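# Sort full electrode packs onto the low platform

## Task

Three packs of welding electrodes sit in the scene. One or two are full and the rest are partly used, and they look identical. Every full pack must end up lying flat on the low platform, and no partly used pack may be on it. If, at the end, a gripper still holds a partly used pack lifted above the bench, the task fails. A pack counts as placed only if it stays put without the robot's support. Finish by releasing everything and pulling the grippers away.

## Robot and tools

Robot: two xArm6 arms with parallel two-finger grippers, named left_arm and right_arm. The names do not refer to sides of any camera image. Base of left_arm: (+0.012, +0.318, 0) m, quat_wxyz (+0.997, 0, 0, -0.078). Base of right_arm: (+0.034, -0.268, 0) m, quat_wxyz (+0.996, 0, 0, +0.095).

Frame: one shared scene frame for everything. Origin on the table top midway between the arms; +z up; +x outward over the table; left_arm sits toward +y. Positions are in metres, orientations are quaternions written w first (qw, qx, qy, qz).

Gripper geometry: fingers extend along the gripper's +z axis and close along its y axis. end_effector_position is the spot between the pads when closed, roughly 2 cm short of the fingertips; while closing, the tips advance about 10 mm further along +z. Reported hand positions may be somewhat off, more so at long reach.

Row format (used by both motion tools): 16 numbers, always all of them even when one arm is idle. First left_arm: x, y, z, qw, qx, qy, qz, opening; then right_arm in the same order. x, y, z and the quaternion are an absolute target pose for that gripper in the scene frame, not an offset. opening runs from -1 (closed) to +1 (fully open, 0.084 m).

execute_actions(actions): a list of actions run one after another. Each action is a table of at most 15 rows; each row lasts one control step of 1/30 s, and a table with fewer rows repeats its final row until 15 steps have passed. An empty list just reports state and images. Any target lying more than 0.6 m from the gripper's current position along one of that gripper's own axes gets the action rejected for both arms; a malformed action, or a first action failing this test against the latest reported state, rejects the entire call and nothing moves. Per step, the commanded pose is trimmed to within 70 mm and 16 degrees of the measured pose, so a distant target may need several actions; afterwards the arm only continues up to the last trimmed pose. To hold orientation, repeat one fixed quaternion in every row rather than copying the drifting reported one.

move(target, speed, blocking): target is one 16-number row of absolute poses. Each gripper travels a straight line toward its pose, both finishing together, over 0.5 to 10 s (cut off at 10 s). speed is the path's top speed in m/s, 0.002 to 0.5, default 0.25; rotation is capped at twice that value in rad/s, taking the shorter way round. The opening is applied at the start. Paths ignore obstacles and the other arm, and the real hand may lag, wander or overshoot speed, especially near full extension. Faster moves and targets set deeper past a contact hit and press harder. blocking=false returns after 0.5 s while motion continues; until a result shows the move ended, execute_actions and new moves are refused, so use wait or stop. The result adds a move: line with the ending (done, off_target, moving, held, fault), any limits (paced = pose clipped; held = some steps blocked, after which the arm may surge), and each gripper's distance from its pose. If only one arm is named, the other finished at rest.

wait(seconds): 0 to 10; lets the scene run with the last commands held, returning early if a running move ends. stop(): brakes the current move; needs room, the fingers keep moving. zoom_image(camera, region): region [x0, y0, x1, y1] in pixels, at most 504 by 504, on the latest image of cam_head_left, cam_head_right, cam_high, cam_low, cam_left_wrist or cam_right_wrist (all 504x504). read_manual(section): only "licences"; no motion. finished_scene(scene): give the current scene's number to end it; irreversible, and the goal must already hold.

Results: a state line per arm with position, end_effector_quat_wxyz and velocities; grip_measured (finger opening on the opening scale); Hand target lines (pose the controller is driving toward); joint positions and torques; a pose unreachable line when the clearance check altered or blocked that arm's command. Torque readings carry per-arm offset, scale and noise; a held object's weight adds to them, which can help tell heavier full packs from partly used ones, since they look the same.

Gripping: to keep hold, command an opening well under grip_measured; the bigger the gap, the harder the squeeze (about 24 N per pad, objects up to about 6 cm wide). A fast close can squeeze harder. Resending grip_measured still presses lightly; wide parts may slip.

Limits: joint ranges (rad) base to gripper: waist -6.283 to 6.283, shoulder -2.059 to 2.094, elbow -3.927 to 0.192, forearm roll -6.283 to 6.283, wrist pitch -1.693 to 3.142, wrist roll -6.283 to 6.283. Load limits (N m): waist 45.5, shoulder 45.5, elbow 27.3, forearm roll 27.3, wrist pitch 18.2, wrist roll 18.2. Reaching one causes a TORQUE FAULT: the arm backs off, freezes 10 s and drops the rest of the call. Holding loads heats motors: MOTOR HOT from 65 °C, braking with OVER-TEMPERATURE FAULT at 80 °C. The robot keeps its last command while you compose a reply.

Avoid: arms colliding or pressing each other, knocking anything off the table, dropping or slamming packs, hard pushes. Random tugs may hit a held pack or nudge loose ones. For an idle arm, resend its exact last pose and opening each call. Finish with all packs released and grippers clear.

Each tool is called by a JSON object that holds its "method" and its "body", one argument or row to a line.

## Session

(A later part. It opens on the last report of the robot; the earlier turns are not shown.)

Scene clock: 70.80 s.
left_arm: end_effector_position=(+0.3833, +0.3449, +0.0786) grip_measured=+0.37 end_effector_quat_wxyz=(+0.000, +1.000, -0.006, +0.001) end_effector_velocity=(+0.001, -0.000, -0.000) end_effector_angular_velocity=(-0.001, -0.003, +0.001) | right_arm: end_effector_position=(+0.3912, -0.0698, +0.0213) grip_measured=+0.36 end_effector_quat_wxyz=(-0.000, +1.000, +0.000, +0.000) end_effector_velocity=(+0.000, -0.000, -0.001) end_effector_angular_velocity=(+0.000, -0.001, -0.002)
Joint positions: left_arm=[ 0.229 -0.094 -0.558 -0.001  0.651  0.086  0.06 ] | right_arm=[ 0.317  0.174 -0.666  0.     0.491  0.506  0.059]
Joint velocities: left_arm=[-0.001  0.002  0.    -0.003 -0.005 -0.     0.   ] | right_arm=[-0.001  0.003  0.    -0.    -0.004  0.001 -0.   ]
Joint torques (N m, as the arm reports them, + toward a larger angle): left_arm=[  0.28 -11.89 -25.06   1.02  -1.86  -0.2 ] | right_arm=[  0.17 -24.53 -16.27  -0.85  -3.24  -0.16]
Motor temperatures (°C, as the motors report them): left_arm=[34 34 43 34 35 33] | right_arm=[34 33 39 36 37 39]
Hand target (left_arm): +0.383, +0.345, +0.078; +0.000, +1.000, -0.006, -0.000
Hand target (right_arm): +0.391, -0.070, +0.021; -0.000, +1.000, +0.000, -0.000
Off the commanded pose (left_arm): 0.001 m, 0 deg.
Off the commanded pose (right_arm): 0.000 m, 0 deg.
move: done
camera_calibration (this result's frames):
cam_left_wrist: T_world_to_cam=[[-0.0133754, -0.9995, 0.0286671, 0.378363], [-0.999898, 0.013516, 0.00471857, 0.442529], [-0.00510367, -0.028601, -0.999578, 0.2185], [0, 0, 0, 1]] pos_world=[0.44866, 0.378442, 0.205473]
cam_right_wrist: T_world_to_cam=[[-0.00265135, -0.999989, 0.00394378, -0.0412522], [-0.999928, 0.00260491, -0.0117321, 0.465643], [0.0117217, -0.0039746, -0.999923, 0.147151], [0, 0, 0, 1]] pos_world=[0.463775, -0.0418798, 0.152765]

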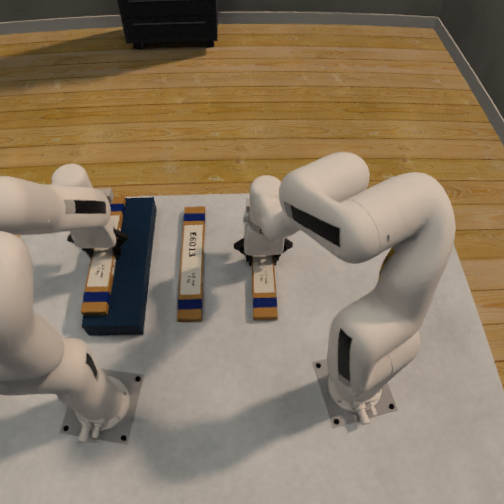

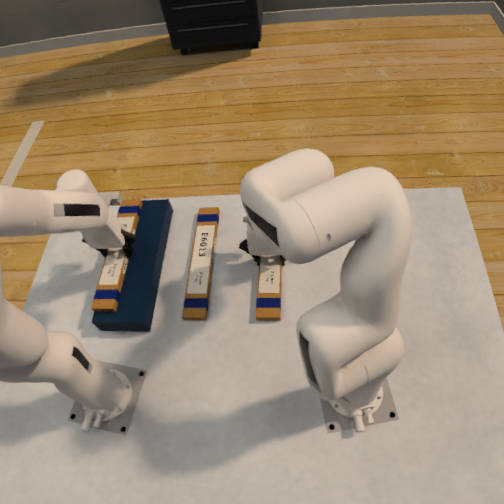

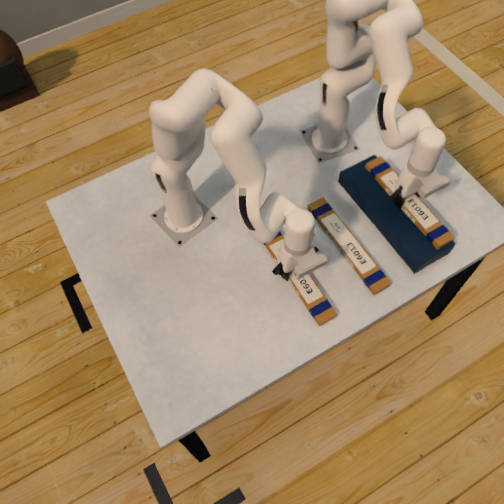

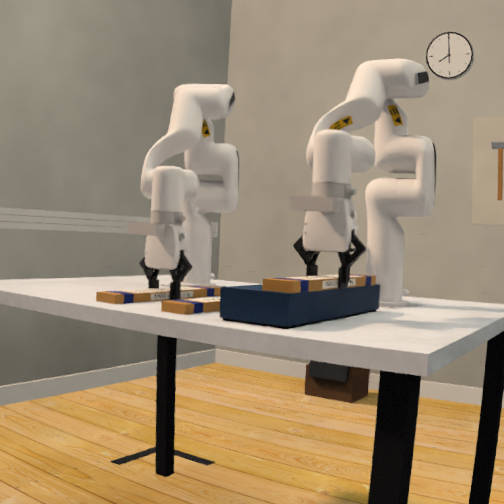

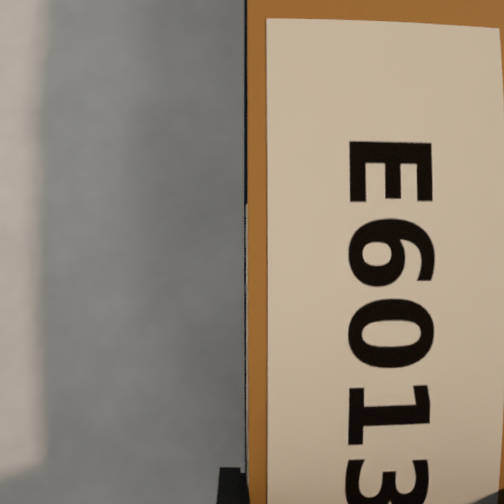

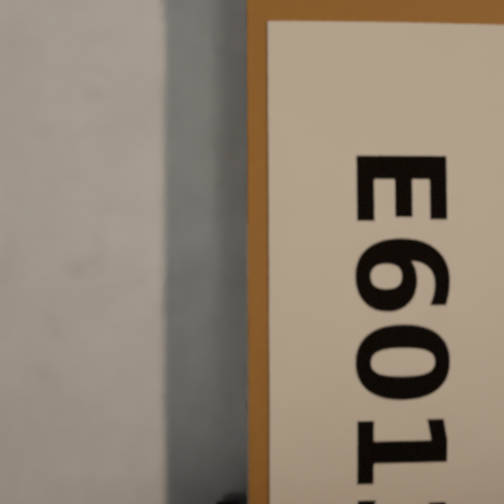

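Touching and flush with the edge. Release.

{"method": "execute_actions", "body": {
  "actions": [
    [[0.383,0.345,0.078,0,1,-0.006,0,1,0.391,-0.07,0.020,0,1,0,0,1]]
  ]
}}

{"method": "move", "body": {
  "target": [0.383,0.345,0.135,0,1,-0.006,0,1,0.391,-0.07,0.07,0,1,0,0,1],
  "speed": 0.15
}}

{"method": "move", "body": {
  "target": [0.386,-0.066,0.06,0,1,0,0,1,0.36,-0.4,0.1,0,1,0,0,1],
  "speed": 0.3
}}

Scene clock: 76.00 s.
left_arm: end_effector_position=(+0.3830, +0.3450, +0.0779) grip_measured=+1.00 end_effector_quat_wxyz=(+0.000, +1.000, -0.006, -0.000) end_effector_velocity=(+0.000, +0.000, +0.001) end_effector_angular_velocity=(+0.000, -0.002, +0.000) | right_arm: end_effector_position=(+0.3912, -0.0699, +0.0202) grip_measured=+1.00 end_effector_quat_wxyz=(-0.000, +1.000, -0.000, +0.000) end_effector_velocity=(-0.002, -0.000, -0.001) end_effector_angular_velocity=(-0.002, +0.004, +0.001)
Joint positions: left_arm=[ 0.229 -0.092 -0.558  0.     0.65   0.085  0.084] | right_arm=[ 0.317  0.177 -0.666  0.     0.488  0.506  0.084]
Joint velocities: left_arm=[ 0.    -0.003 -0.     0.     0.001 -0.     0.   ] | right_arm=[0.001 0.002 0.002 0.    0.    0.    0.   ]
Joint torques (N m, as the arm reports them, + toward a larger angle): left_arm=[  0.45  -9.55 -20.39   0.87  -1.11  -0.21] | right_arm=[  0.11 -20.79 -13.26  -0.84  -2.31  -0.21]
Motor temperatures (°C, as the motors report them): left_arm=[34 34 42 34 35 33] | right_arm=[34 33 39 36 37 39]
Hand target (left_arm): +0.383, +0.345, +0.078; +0.000, +1.000, -0.006, -0.000
Hand target (right_arm): +0.391, -0.070, +0.020; -0.000, +1.000, +0.000, -0.000
Off the commanded pose (left_arm): 0.000 m, 0 deg.
Off the commanded pose (right_arm): 0.000 m, 0 deg.
camera_calibration (this result's frames):
cam_left_wrist: T_world_to_cam=[[-0.0130201, -0.999511, 0.0284437, 0.378376], [-0.999896, 0.0131932, 0.00590819, 0.442214], [-0.00628056, -0.0283638, -0.999578, 0.218203], [0, 0, 0, 1]] pos_world=[0.448465, 0.378546, 0.204736]
cam_right_wrist: T_world_to_cam=[[-0.00273536, -0.999988, 0.00403535, -0.0412709], [-0.999926, 0.00268745, -0.0118327, 0.465625], [0.0118217, -0.00406742, -0.999922, 0.146062], [0, 0, 0, 1]] pos_world=[0.463751, -0.0419277, 0.151727]

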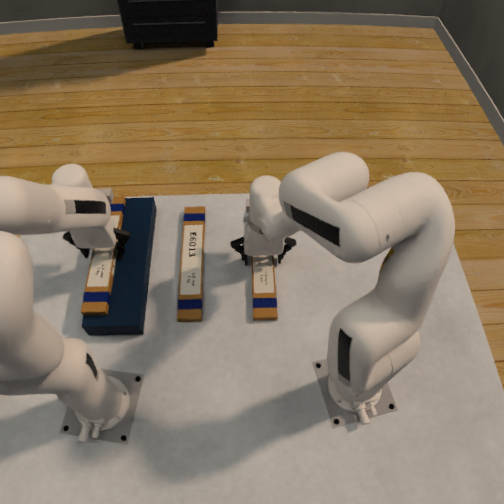

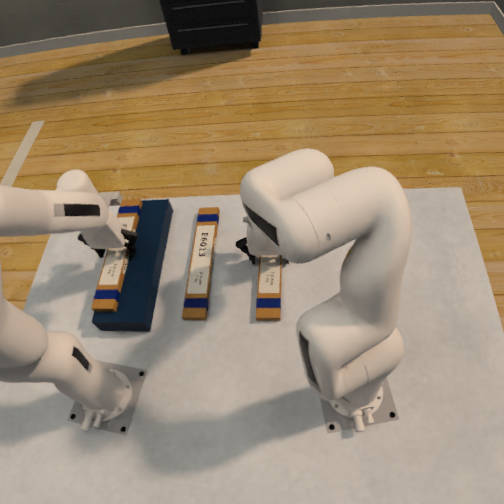

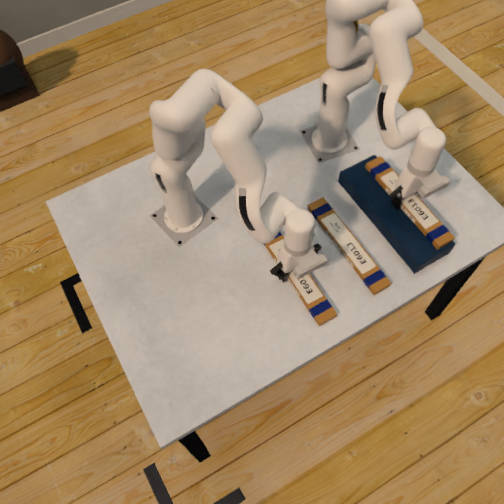

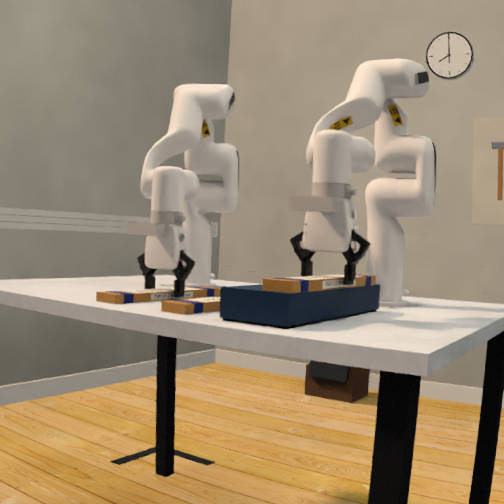

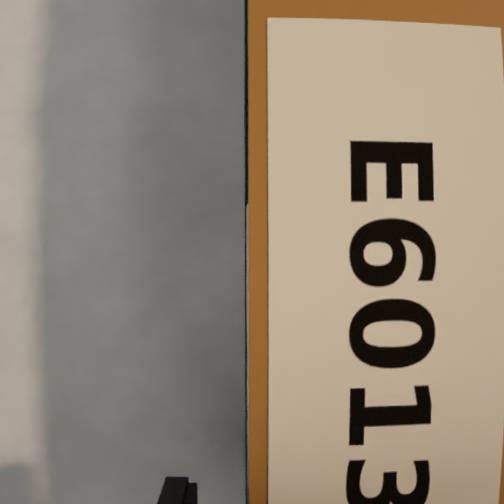

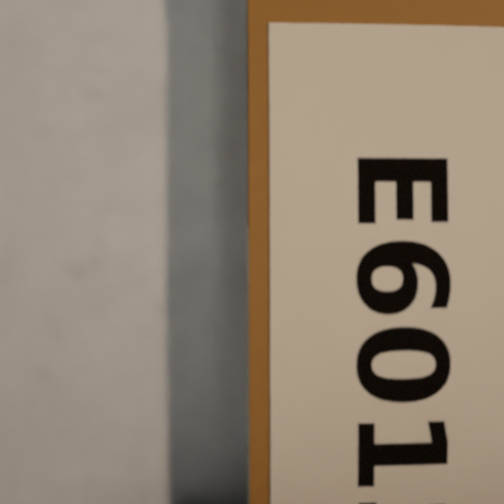

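Scene clock: 76.90 s.
left_arm: end_effector_position=(+0.3829, +0.3451, +0.1345) grip_measured=+1.00 end_effector_quat_wxyz=(-0.000, +1.000, -0.006, -0.000) end_effector_velocity=(+0.001, +0.000, +0.003) end_effector_angular_velocity=(+0.001, -0.002, -0.001) | right_arm: end_effector_position=(+0.3908, -0.0702, +0.0696) grip_measured=+1.00 end_effector_quat_wxyz=(+0.000, +1.000, -0.000, -0.000) end_effector_velocity=(+0.001, +0.001, +0.003) end_effector_angular_velocity=(+0.002, -0.003, +0.001)
Joint positions: left_arm=[ 0.229 -0.224 -0.618  0.001  0.843  0.085  0.084] | right_arm=[ 0.316  0.039 -0.681 -0.001  0.642  0.507  0.084]
Joint velocities: left_arm=[-0.    -0.005 -0.005  0.001  0.007  0.    -0.   ] | right_arm=[-0.    -0.005 -0.003 -0.     0.005 -0.001 -0.   ]
Joint torques (N m, as the arm reports them, + toward a larger angle): left_arm=[  0.44  -8.27 -22.42   1.02  -1.04  -0.16] | right_arm=[ -0.06 -19.39 -14.85  -0.84  -2.39  -0.1 ]
Motor temperatures (°C, as the motors report them): left_arm=[34 34 42 34 35 33] | right_arm=[34 33 39 36 37 39]
Hand target (left_arm): +0.383, +0.345, +0.135; -0.000, +1.000, -0.006, -0.000
Hand target (right_arm): +0.391, -0.070, +0.070; +0.000, +1.000, -0.000, +0.000
Off the commanded pose (left_arm): 0.001 m, 0 deg.
Off the commanded pose (right_arm): 0.001 m, 0 deg.
move: done
camera_calibration (this result's frames):
cam_left_wrist: T_world_to_cam=[[-0.0126258, -0.999526, 0.0280679, 0.376793], [-0.999896, 0.0128168, 0.00663553, 0.441827], [-0.00699213, -0.0279812, -0.999584, 0.274909], [0, 0, 0, 1]] pos_world=[0.448461, 0.378644, 0.261287]
cam_right_wrist: T_world_to_cam=[[-0.00293491, -0.999983, 0.00495999, -0.0418177], [-0.999937, 0.00288098, -0.0108456, 0.465712], [0.0108311, -0.00499151, -0.999929, 0.19578], [0, 0, 0, 1]] pos_world=[0.46344, -0.0421815, 0.201024]

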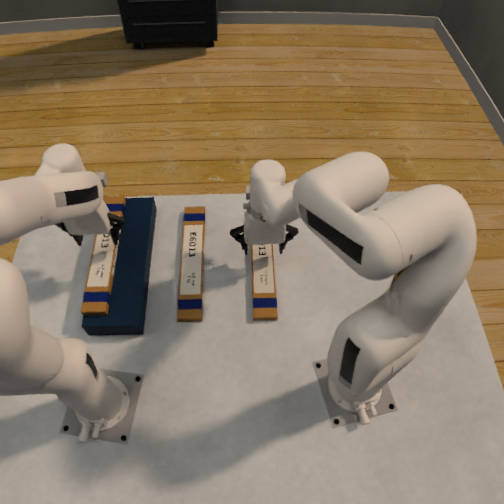

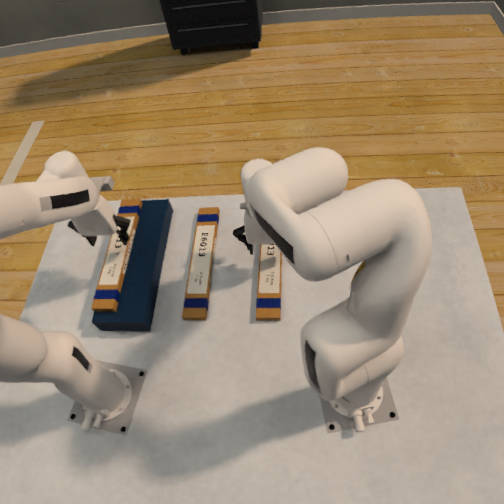

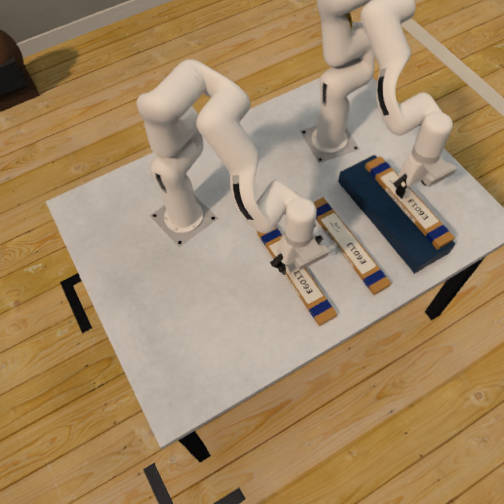

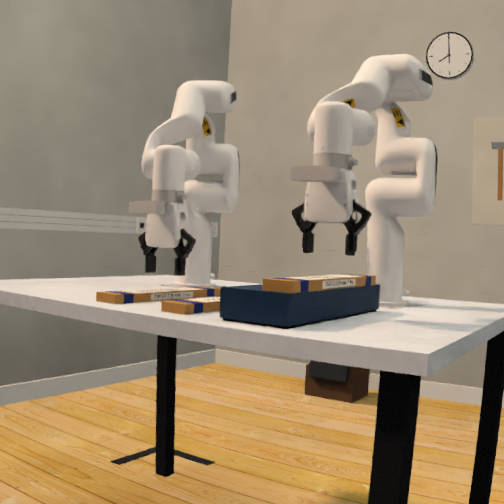

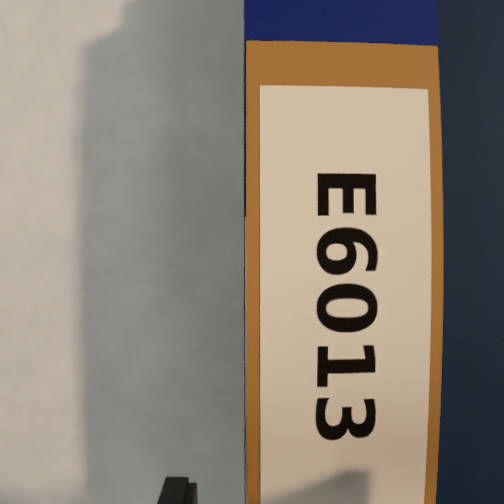

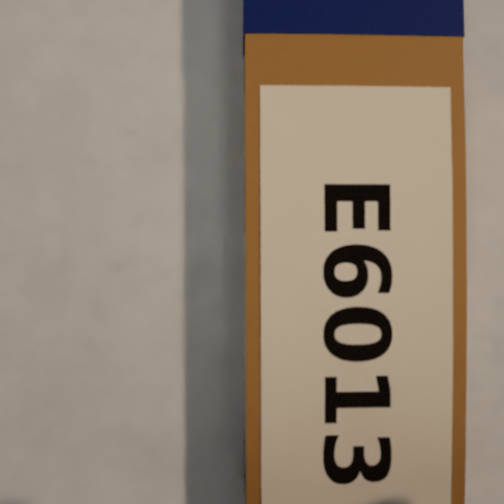

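Scene clock: 78.93 s.
left_arm: end_effector_position=(+0.3862, -0.0653, +0.0600) grip_measured=+1.00 end_effector_quat_wxyz=(-0.000, +1.000, +0.000, +0.001) end_effector_velocity=(-0.001, -0.002, -0.001) end_effector_angular_velocity=(+0.004, +0.002, -0.004) | right_arm: end_effector_position=(+0.3586, -0.4004, +0.0998) grip_measured=+1.00 end_effector_quat_wxyz=(+0.002, +1.000, +0.000, -0.001) end_effector_velocity=(-0.000, -0.002, -0.000) end_effector_angular_velocity=(+0.001, +0.001, -0.003)
Joint positions: left_arm=[-0.642  0.424 -1.19   0.004  0.765 -0.801  0.084] | right_arm=[-0.576 -0.223 -0.502 -0.005  0.725 -0.383  0.084]
Joint velocities: left_arm=[-0.005  0.008 -0.01   0.002  0.006 -0.002 -0.   ] | right_arm=[-0.006  0.002 -0.002  0.002  0.001 -0.004  0.   ]
Joint torques (N m, as the arm reports them, + toward a larger angle): left_arm=[  0.28 -17.31 -21.81   0.87  -1.01  -0.18] | right_arm=[  0.23 -14.54 -15.51  -0.91  -2.26  -0.05]
Motor temperatures (°C, as the motors report them): left_arm=[34 34 42 34 35 33] | right_arm=[34 33 39 36 37 39]
Hand target (left_arm): +0.386, -0.066, +0.060; -0.001, +1.000, -0.000, +0.001
Hand target (right_arm): +0.359, -0.401, +0.100; +0.002, +1.000, -0.000, -0.001
Off the commanded pose (left_arm): 0.001 m, 0 deg.
Off the commanded pose (right_arm): 0.001 m, 0 deg.
move: done
camera_calibration (this result's frames):
cam_left_wrist: T_world_to_cam=[[-0.000900305, -0.99962, 0.0275414, -0.0358447], [-0.999995, 0.000984836, 0.00305581, 0.450376], [-0.00308177, -0.0275385, -0.999616, 0.187472], [0, 0, 0, 1]] pos_world=[0.450919, -0.0311119, 0.187011]
cam_right_wrist: T_world_to_cam=[[-0.00240788, -0.999967, 0.00774637, -0.372625], [-0.999947, 0.00232995, -0.0100532, 0.434575], [0.0100348, -0.00777017, -0.999919, 0.223886], [0, 0, 0, 1]] pos_world=[0.431408, -0.371886, 0.231124]

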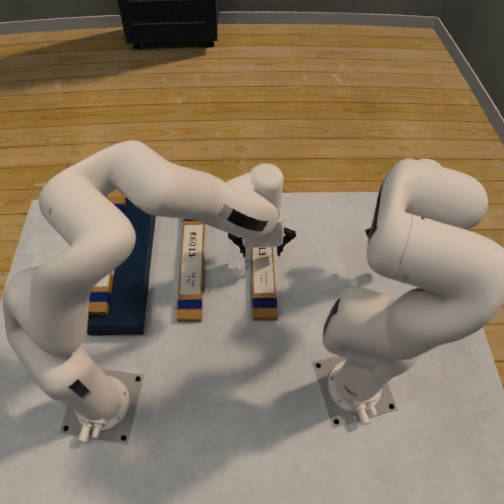

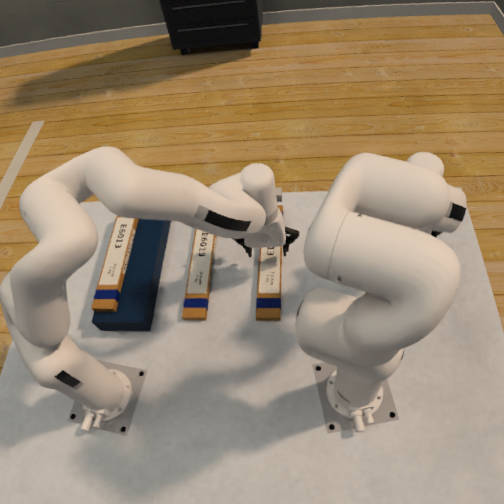

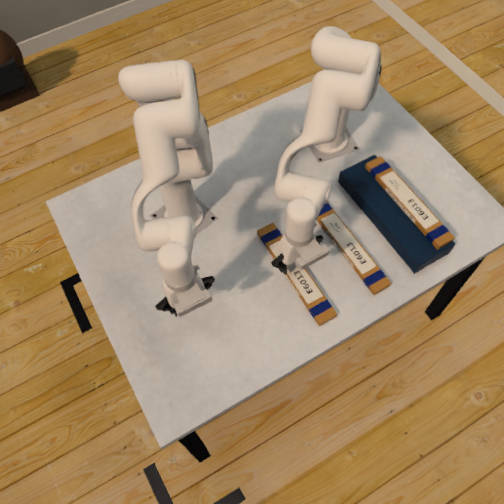

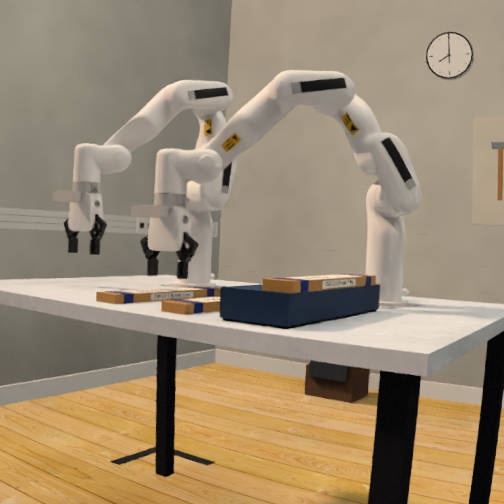

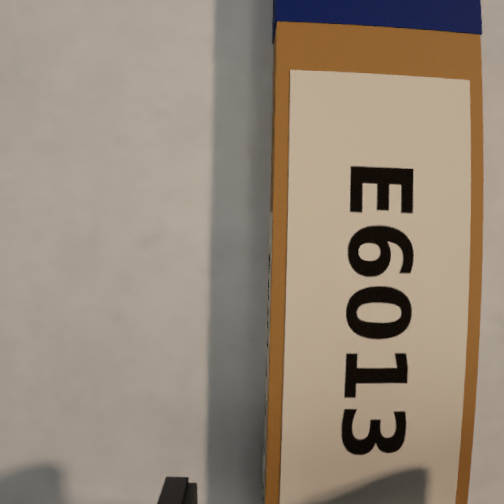

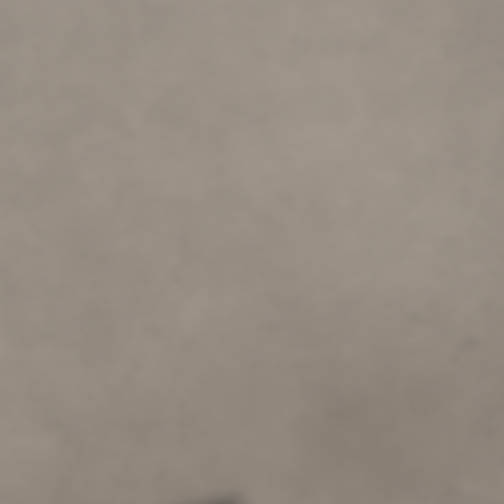

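{"method": "move", "body": {
  "target": [0.386,-0.070,0.018,0,1,-0.013,0,1,0.36,-0.4,0.1,0,1,0,0,1],
  "speed": 0.08
}}

{"method": "move", "body": {
  "target": [0.386,-0.070,0.019,0,1,-0.013,0,-0.4,0.36,-0.4,0.1,0,1,0,0,1]
}}

{"method": "move", "body": {
  "target": [0.386,-0.066,0.06,0,1,-0.013,0,-0.4,0.36,-0.4,0.1,0,1,0,0,1],
  "speed": 0.1
}}

{"method": "move", "body": {
  "target": [0.383,0.264,0.125,0,1,-0.006,0,-0.4,0.36,-0.4,0.1,0,1,0,0,1],
  "speed": 0.22
}}

Scene clock: 84.07 s.
left_arm: end_effector_position=(+0.3861, -0.0701, +0.0185) grip_measured=+1.00 end_effector_quat_wxyz=(+0.000, +1.000, -0.013, +0.000) end_effector_velocity=(-0.001, -0.000, -0.002) end_effector_angular_velocity=(+0.002, +0.001, -0.003) | right_arm: end_effector_position=(+0.3600, -0.4000, +0.1000) grip_measured=+1.00 end_effector_quat_wxyz=(+0.000, +1.000, -0.000, -0.000) end_effector_velocity=(-0.000, +0.000, -0.000) end_effector_angular_velocity=(+0.001, +0.001, +0.001)
Joint positions: left_arm=[-0.648  0.518 -1.197 -0.     0.678 -0.777  0.084] | right_arm=[-0.575 -0.219 -0.506 -0.     0.725 -0.386  0.084]
Joint velocities: left_arm=[-0.002  0.004  0.     0.    -0.003  0.001  0.   ] | right_arm=[ 0.     0.     0.001  0.    -0.    -0.     0.   ]
Joint torques (N m, as the arm reports them, + toward a larger angle): left_arm=[  0.45 -18.18 -20.67   1.04  -1.02  -0.2 ] | right_arm=[  0.1  -14.44 -15.7   -0.83  -2.29  -0.13]
Motor temperatures (°C, as the motors report them): left_arm=[34 34 42 34 35 33] | right_arm=[34 33 39 36 37 39]
Hand target (left_arm): +0.386, -0.070, +0.018; +0.000, +1.000, -0.013, -0.000
Hand target (right_arm): +0.360, -0.400, +0.100; +0.000, +1.000, -0.000, +0.000
Off the commanded pose (left_arm): 0.001 m, 0 deg.
Off the commanded pose (right_arm): 0.000 m, 0 deg.
move: done
camera_calibration (this result's frames):
cam_left_wrist: T_world_to_cam=[[-0.0271103, -0.999208, 0.0291262, -0.0293919], [-0.999614, 0.027277, 0.00534162, 0.45204], [-0.00613187, -0.0289702, -0.999561, 0.14694], [0, 0, 0, 1]] pos_world=[0.45197, -0.037442, 0.145317]
cam_right_wrist: T_world_to_cam=[[-0.0027337, -0.999987, 0.00436727, -0.371826], [-0.999933, 0.00268424, -0.0112905, 0.436199], [0.0112786, -0.00439784, -0.999927, 0.224938], [0, 0, 0, 1]] pos_world=[0.432616, -0.372003, 0.23147]

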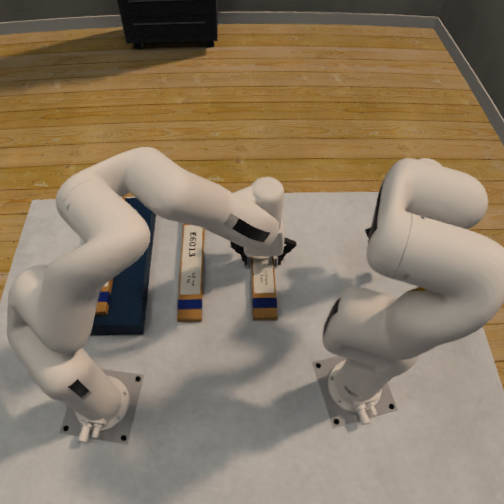

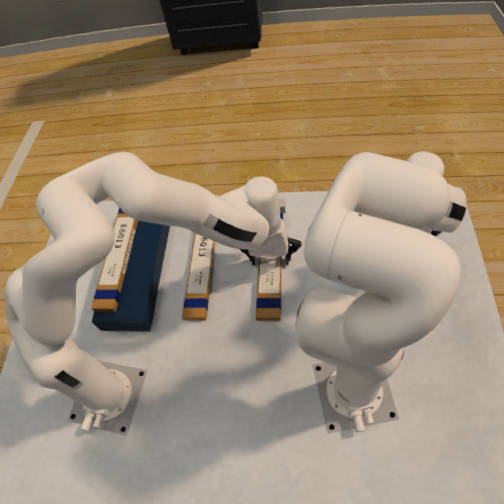

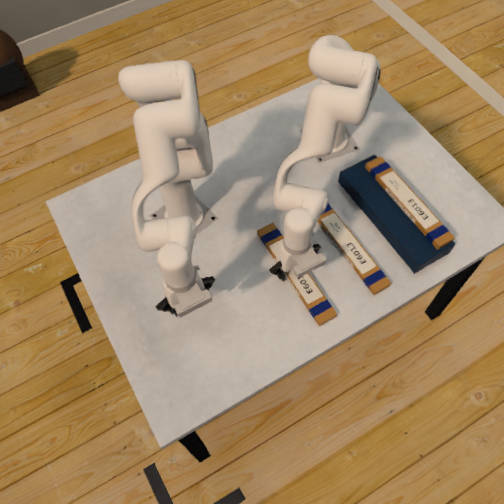

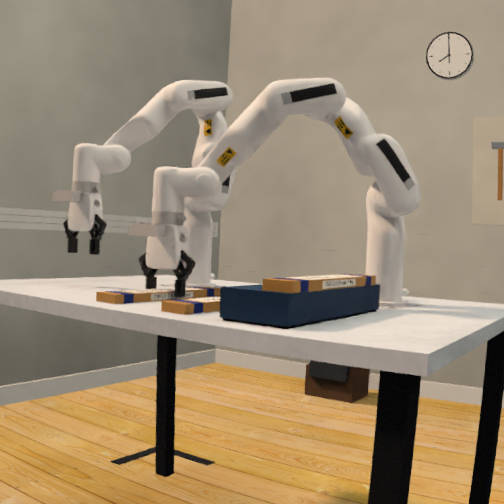

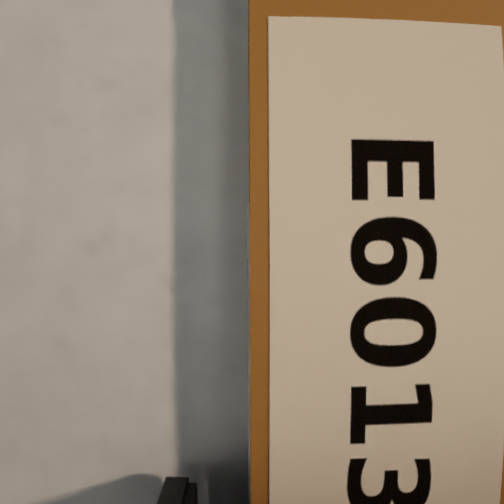

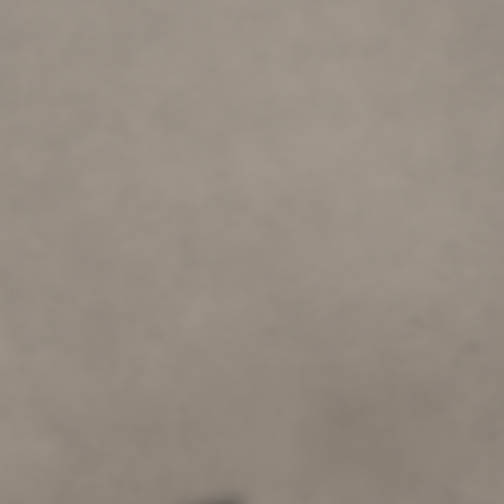

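Scene clock: 84.77 s.
left_arm: end_effector_position=(+0.3859, -0.0698, +0.0188) grip_measured=+0.37 end_effector_quat_wxyz=(-0.000, +1.000, -0.013, -0.000) end_effector_velocity=(+0.000, +0.001, +0.000) end_effector_angular_velocity=(+0.000, +0.000, +0.001) | right_arm: end_effector_position=(+0.3600, -0.4000, +0.1000) grip_measured=+1.00 end_effector_quat_wxyz=(+0.000, +1.000, -0.000, +0.000) end_effector_velocity=(-0.001, -0.000, -0.000) end_effector_angular_velocity=(+0.000, +0.001, +0.000)
Joint positions: left_arm=[-0.647  0.517 -1.197  0.     0.68  -0.777  0.06 ] | right_arm=[-0.575 -0.219 -0.506  0.     0.725 -0.386  0.084]
Joint velocities: left_arm=[ 0.001 -0.001  0.     0.     0.001  0.    -0.   ] | right_arm=[-0.001 -0.     0.001 -0.     0.    -0.001  0.   ]
Joint torques (N m, as the arm reports them, + toward a larger angle): left_arm=[  0.78 -19.32 -21.14   1.12  -0.56  -0.15] | right_arm=[  0.26 -14.95 -15.64  -0.88  -2.22  -0.07]
Motor temperatures (°C, as the motors report them): left_arm=[34 34 42 34 35 33] | right_arm=[34 33 39 36 37 39]
Hand target (left_arm): +0.386, -0.070, +0.019; -0.000, +1.000, -0.013, +0.000
Hand target (right_arm): +0.360, -0.400, +0.100; -0.000, +1.000, -0.000, +0.000
Off the commanded pose (left_arm): 0.000 m, 0 deg.
Off the commanded pose (right_arm): 0.000 m, 0 deg.
move: done
camera_calibration (this result's frames):
cam_left_wrist: T_world_to_cam=[[-0.0269877, -0.999243, 0.0280371, -0.0291373], [-0.999612, 0.0271712, 0.0061849, 0.451808], [-0.00694201, -0.0278593, -0.999588, 0.147615], [0, 0, 0, 1]] pos_world=[0.451871, -0.0372789, 0.145577]
cam_right_wrist: T_world_to_cam=[[-0.0027269, -0.999987, 0.00435076, -0.37182], [-0.999933, 0.00267762, -0.0112923, 0.436204], [0.0112805, -0.00438126, -0.999927, 0.224944], [0, 0, 0, 1]] pos_world=[0.432623, -0.371998, 0.231471]

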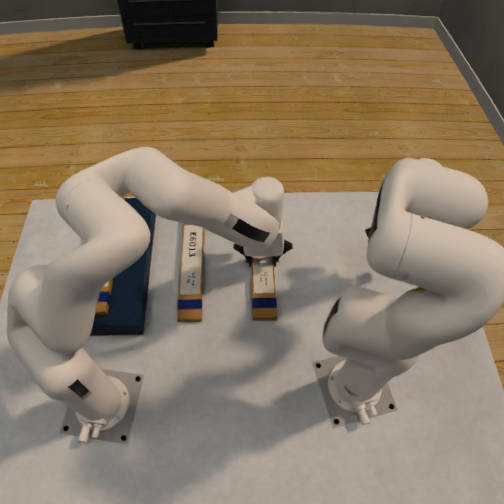

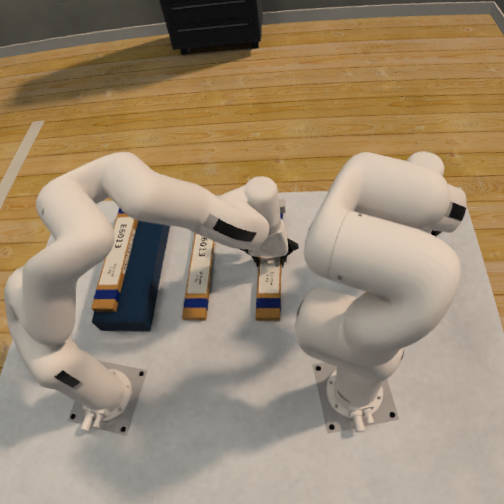

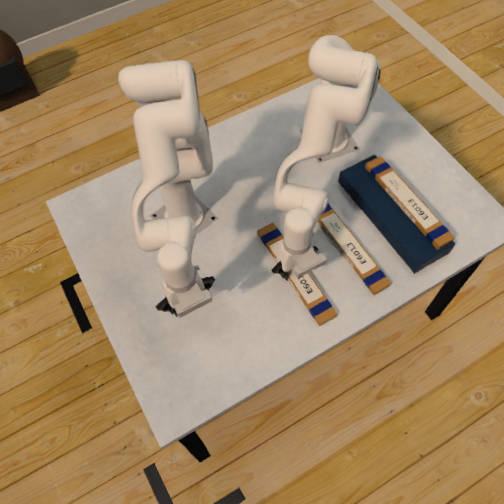

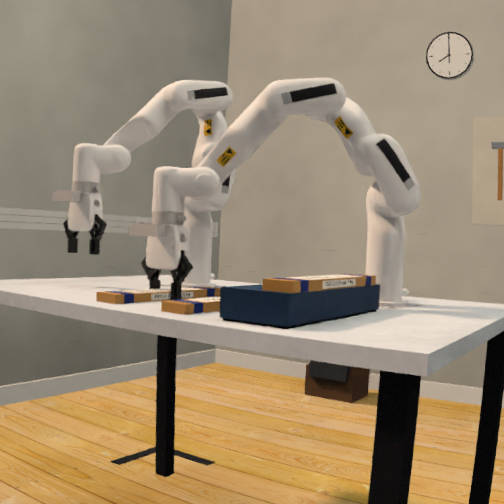

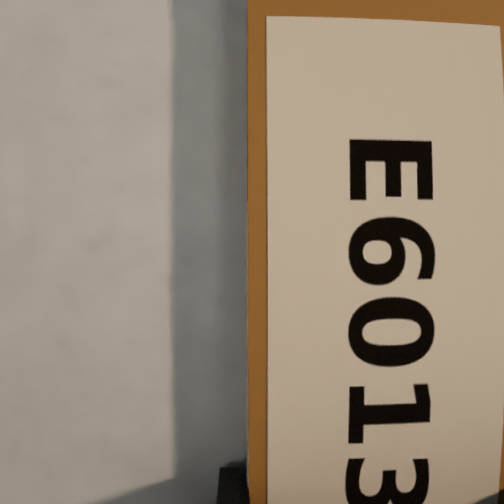

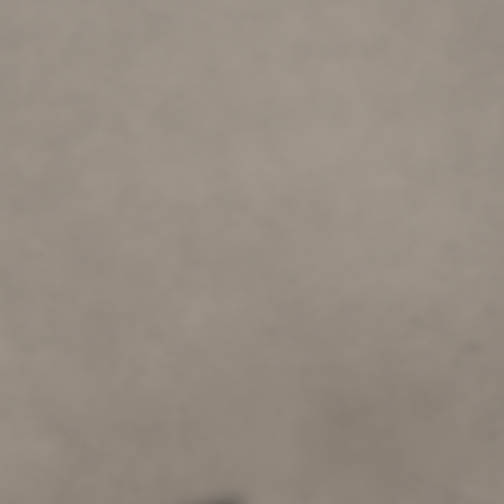

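Scene clock: 85.60 s.
left_arm: end_effector_position=(+0.3857, -0.0657, +0.0591) grip_measured=+0.36 end_effector_quat_wxyz=(-0.001, +1.000, -0.013, -0.000) end_effector_velocity=(-0.001, +0.001, +0.001) end_effector_angular_velocity=(+0.003, +0.004, +0.000) | right_arm: end_effector_position=(+0.3600, -0.4000, +0.1000) grip_measured=+1.00 end_effector_quat_wxyz=(-0.000, +1.000, -0.000, +0.000) end_effector_velocity=(+0.000, -0.000, +0.000) end_effector_angular_velocity=(-0.000, -0.000, -0.002)
Joint positions: left_arm=[-0.642  0.427 -1.193  0.     0.768 -0.773  0.059] | right_arm=[-0.575 -0.219 -0.506  0.     0.725 -0.386  0.084]
Joint velocities: left_arm=[-0.    -0.003  0.001 -0.001  0.008  0.     0.   ] | right_arm=[-0.001  0.    -0.    -0.     0.     0.001  0.   ]
Joint torques (N m, as the arm reports them, + toward a larger angle): left_arm=[  0.59 -22.07 -27.46   0.96  -2.01  -0.18] | right_arm=[  0.24 -14.6  -15.52  -0.87  -2.36  -0.2 ]
Motor temperatures (°C, as the motors report them): left_arm=[34 34 42 34 35 33] | right_arm=[34 33 39 36 37 39]
Hand target (left_arm): +0.386, -0.066, +0.060; -0.000, +1.000, -0.013, +0.000
Hand target (right_arm): +0.360, -0.400, +0.100; -0.000, +1.000, -0.000, +0.000
Off the commanded pose (left_arm): 0.001 m, 0 deg.
Off the commanded pose (right_arm): 0.000 m, 0 deg.
move: done
camera_calibration (this result's frames):
cam_left_wrist: T_world_to_cam=[[-0.0268444, -0.999269, 0.027215, -0.0261288], [-0.999611, 0.0270381, 0.00677688, 0.451264], [-0.00750776, -0.0270225, -0.999607, 0.188372], [0, 0, 0, 1]] pos_world=[0.451802, -0.0332208, 0.18595]
cam_right_wrist: T_world_to_cam=[[-0.00272684, -0.999987, 0.00435039, -0.37182], [-0.999933, 0.00267757, -0.0112921, 0.436204], [0.0112803, -0.00438089, -0.999927, 0.224944], [0, 0, 0, 1]] pos_world=[0.432624, -0.371997, 0.231471]

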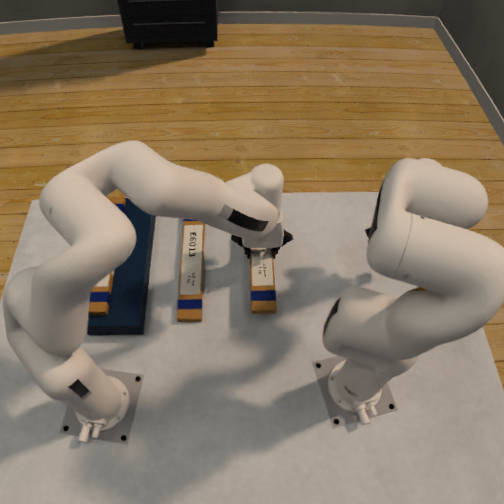

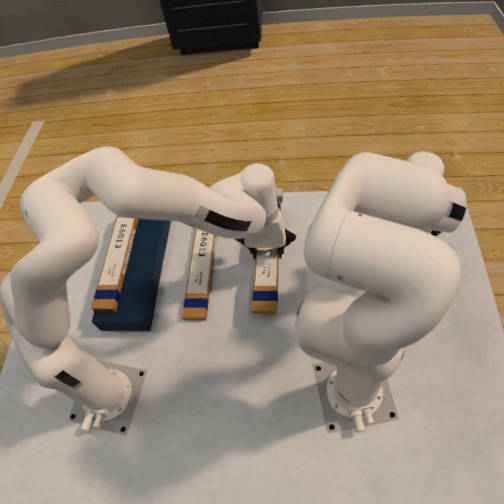

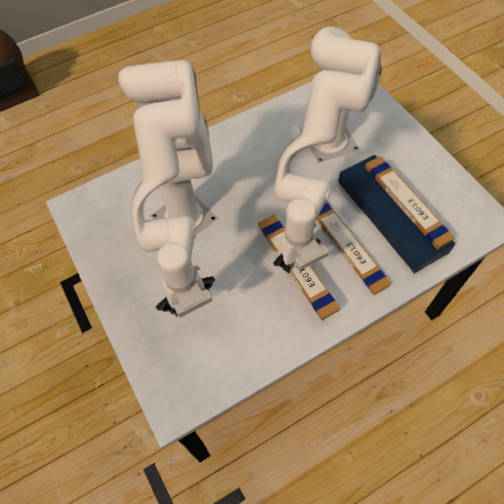

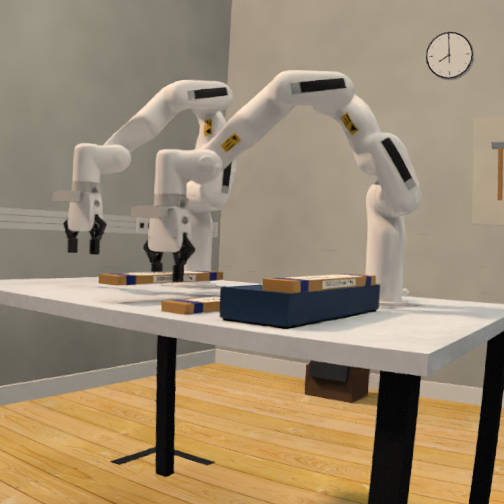

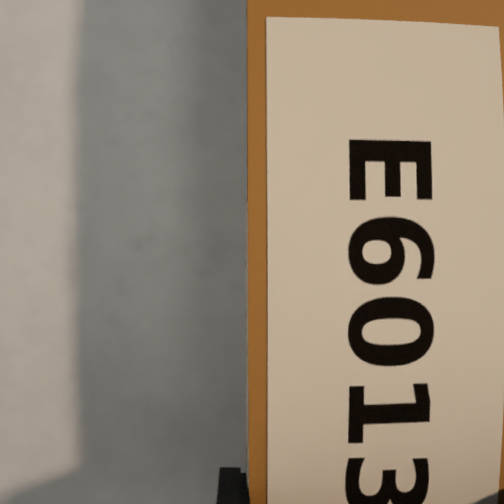

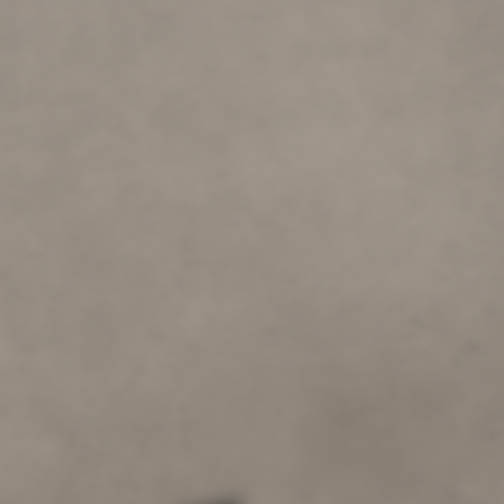

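Scene clock: 87.70 s.
left_arm: end_effector_position=(+0.3828, +0.2634, +0.1251) grip_measured=+0.36 end_effector_quat_wxyz=(+0.000, +1.000, -0.006, -0.001) end_effector_velocity=(+0.000, +0.003, +0.001) end_effector_angular_velocity=(-0.001, +0.000, +0.002) | right_arm: end_effector_position=(+0.3600, -0.4000, +0.1000) grip_measured=+1.00 end_effector_quat_wxyz=(-0.000, +1.000, -0.000, -0.000) end_effector_velocity=(+0.001, -0.000, +0.001) end_effector_angular_velocity=(-0.001, -0.002, -0.000)
Joint positions: left_arm=[ 0.011 -0.194 -0.617 -0.001  0.813 -0.132  0.059] | right_arm=[-0.575 -0.219 -0.506  0.     0.725 -0.386  0.084]
Joint velocities: left_arm=[ 0.007 -0.001 -0.    -0.001  0.002  0.006 -0.   ] | right_arm=[ 0.     0.    -0.002 -0.    -0.     0.001 -0.   ]
Joint torques (N m, as the arm reports them, + toward a larger angle): left_arm=[  0.21 -11.78 -27.88   0.99  -1.86  -0.24] | right_arm=[  0.18 -14.82 -15.7   -0.8   -2.24  -0.09]
Motor temperatures (°C, as the motors report them): left_arm=[34 34 42 34 35 33] | right_arm=[34 33 39 36 37 39]
Hand target (left_arm): +0.383, +0.264, +0.125; +0.000, +1.000, -0.006, -0.001
Hand target (right_arm): +0.360, -0.400, +0.100; -0.000, +1.000, +0.000, +0.000
Off the commanded pose (left_arm): 0.001 m, 0 deg.
Off the commanded pose (right_arm): 0.000 m, 0 deg.
move: done
camera_calibration (this result's frames):
cam_left_wrist: T_world_to_cam=[[-0.0133052, -0.999488, 0.0291114, 0.2955], [-0.999876, 0.0135446, 0.00804066, 0.442495], [-0.00843084, -0.0290008, -0.999544, 0.264021], [0, 0, 0, 1]] pos_world=[0.448597, 0.297012, 0.25174]
cam_right_wrist: T_world_to_cam=[[-0.00272682, -0.999987, 0.00435032, -0.37182], [-0.999933, 0.00267755, -0.0112921, 0.436204], [0.0112803, -0.00438081, -0.999927, 0.224944], [0, 0, 0, 1]] pos_world=[0.432624, -0.371997, 0.231471]

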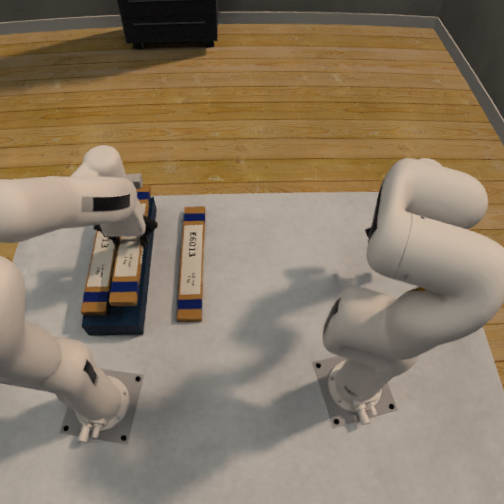

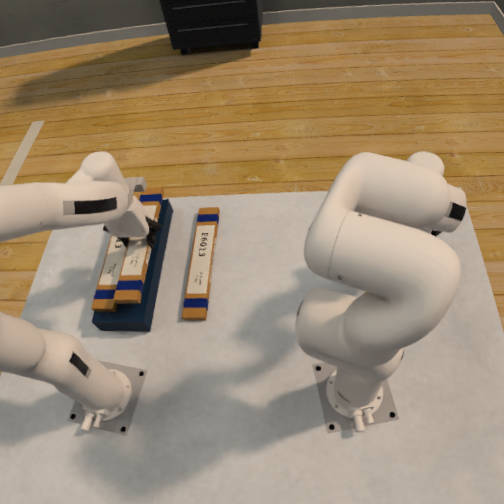

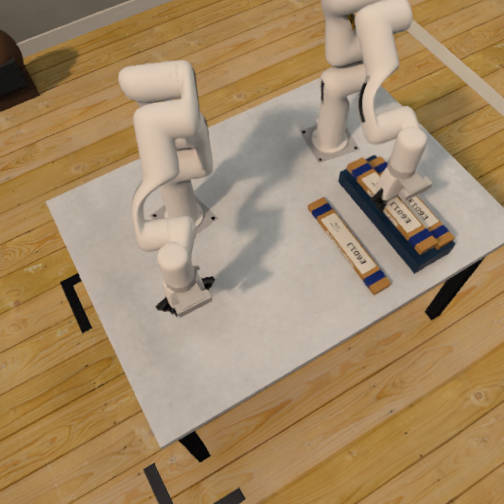

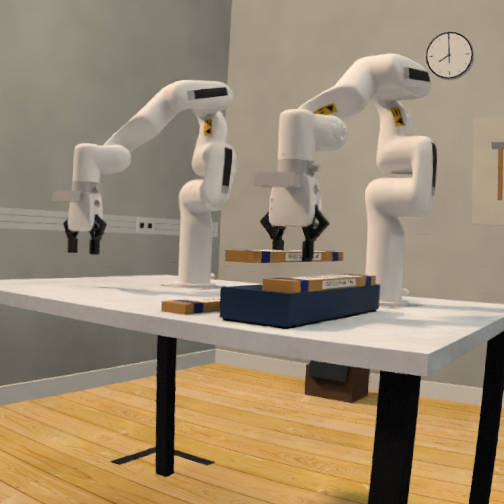

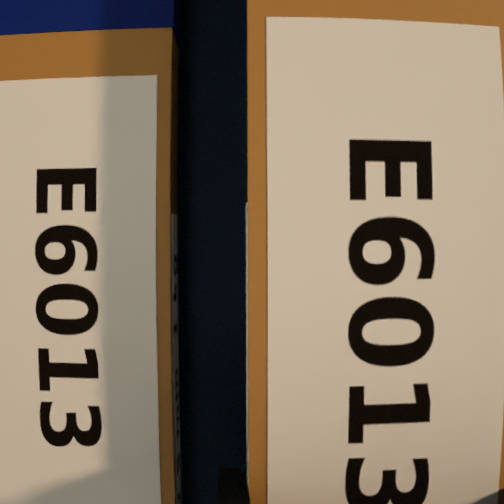

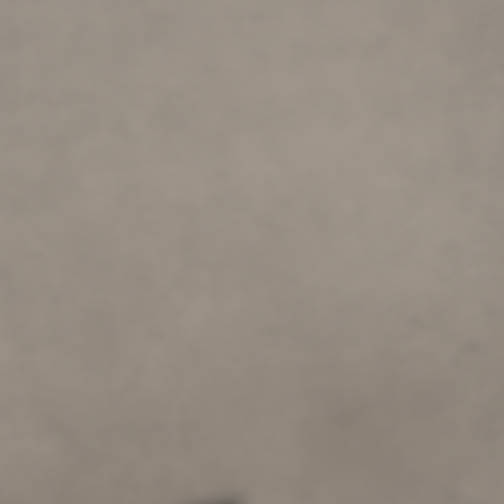

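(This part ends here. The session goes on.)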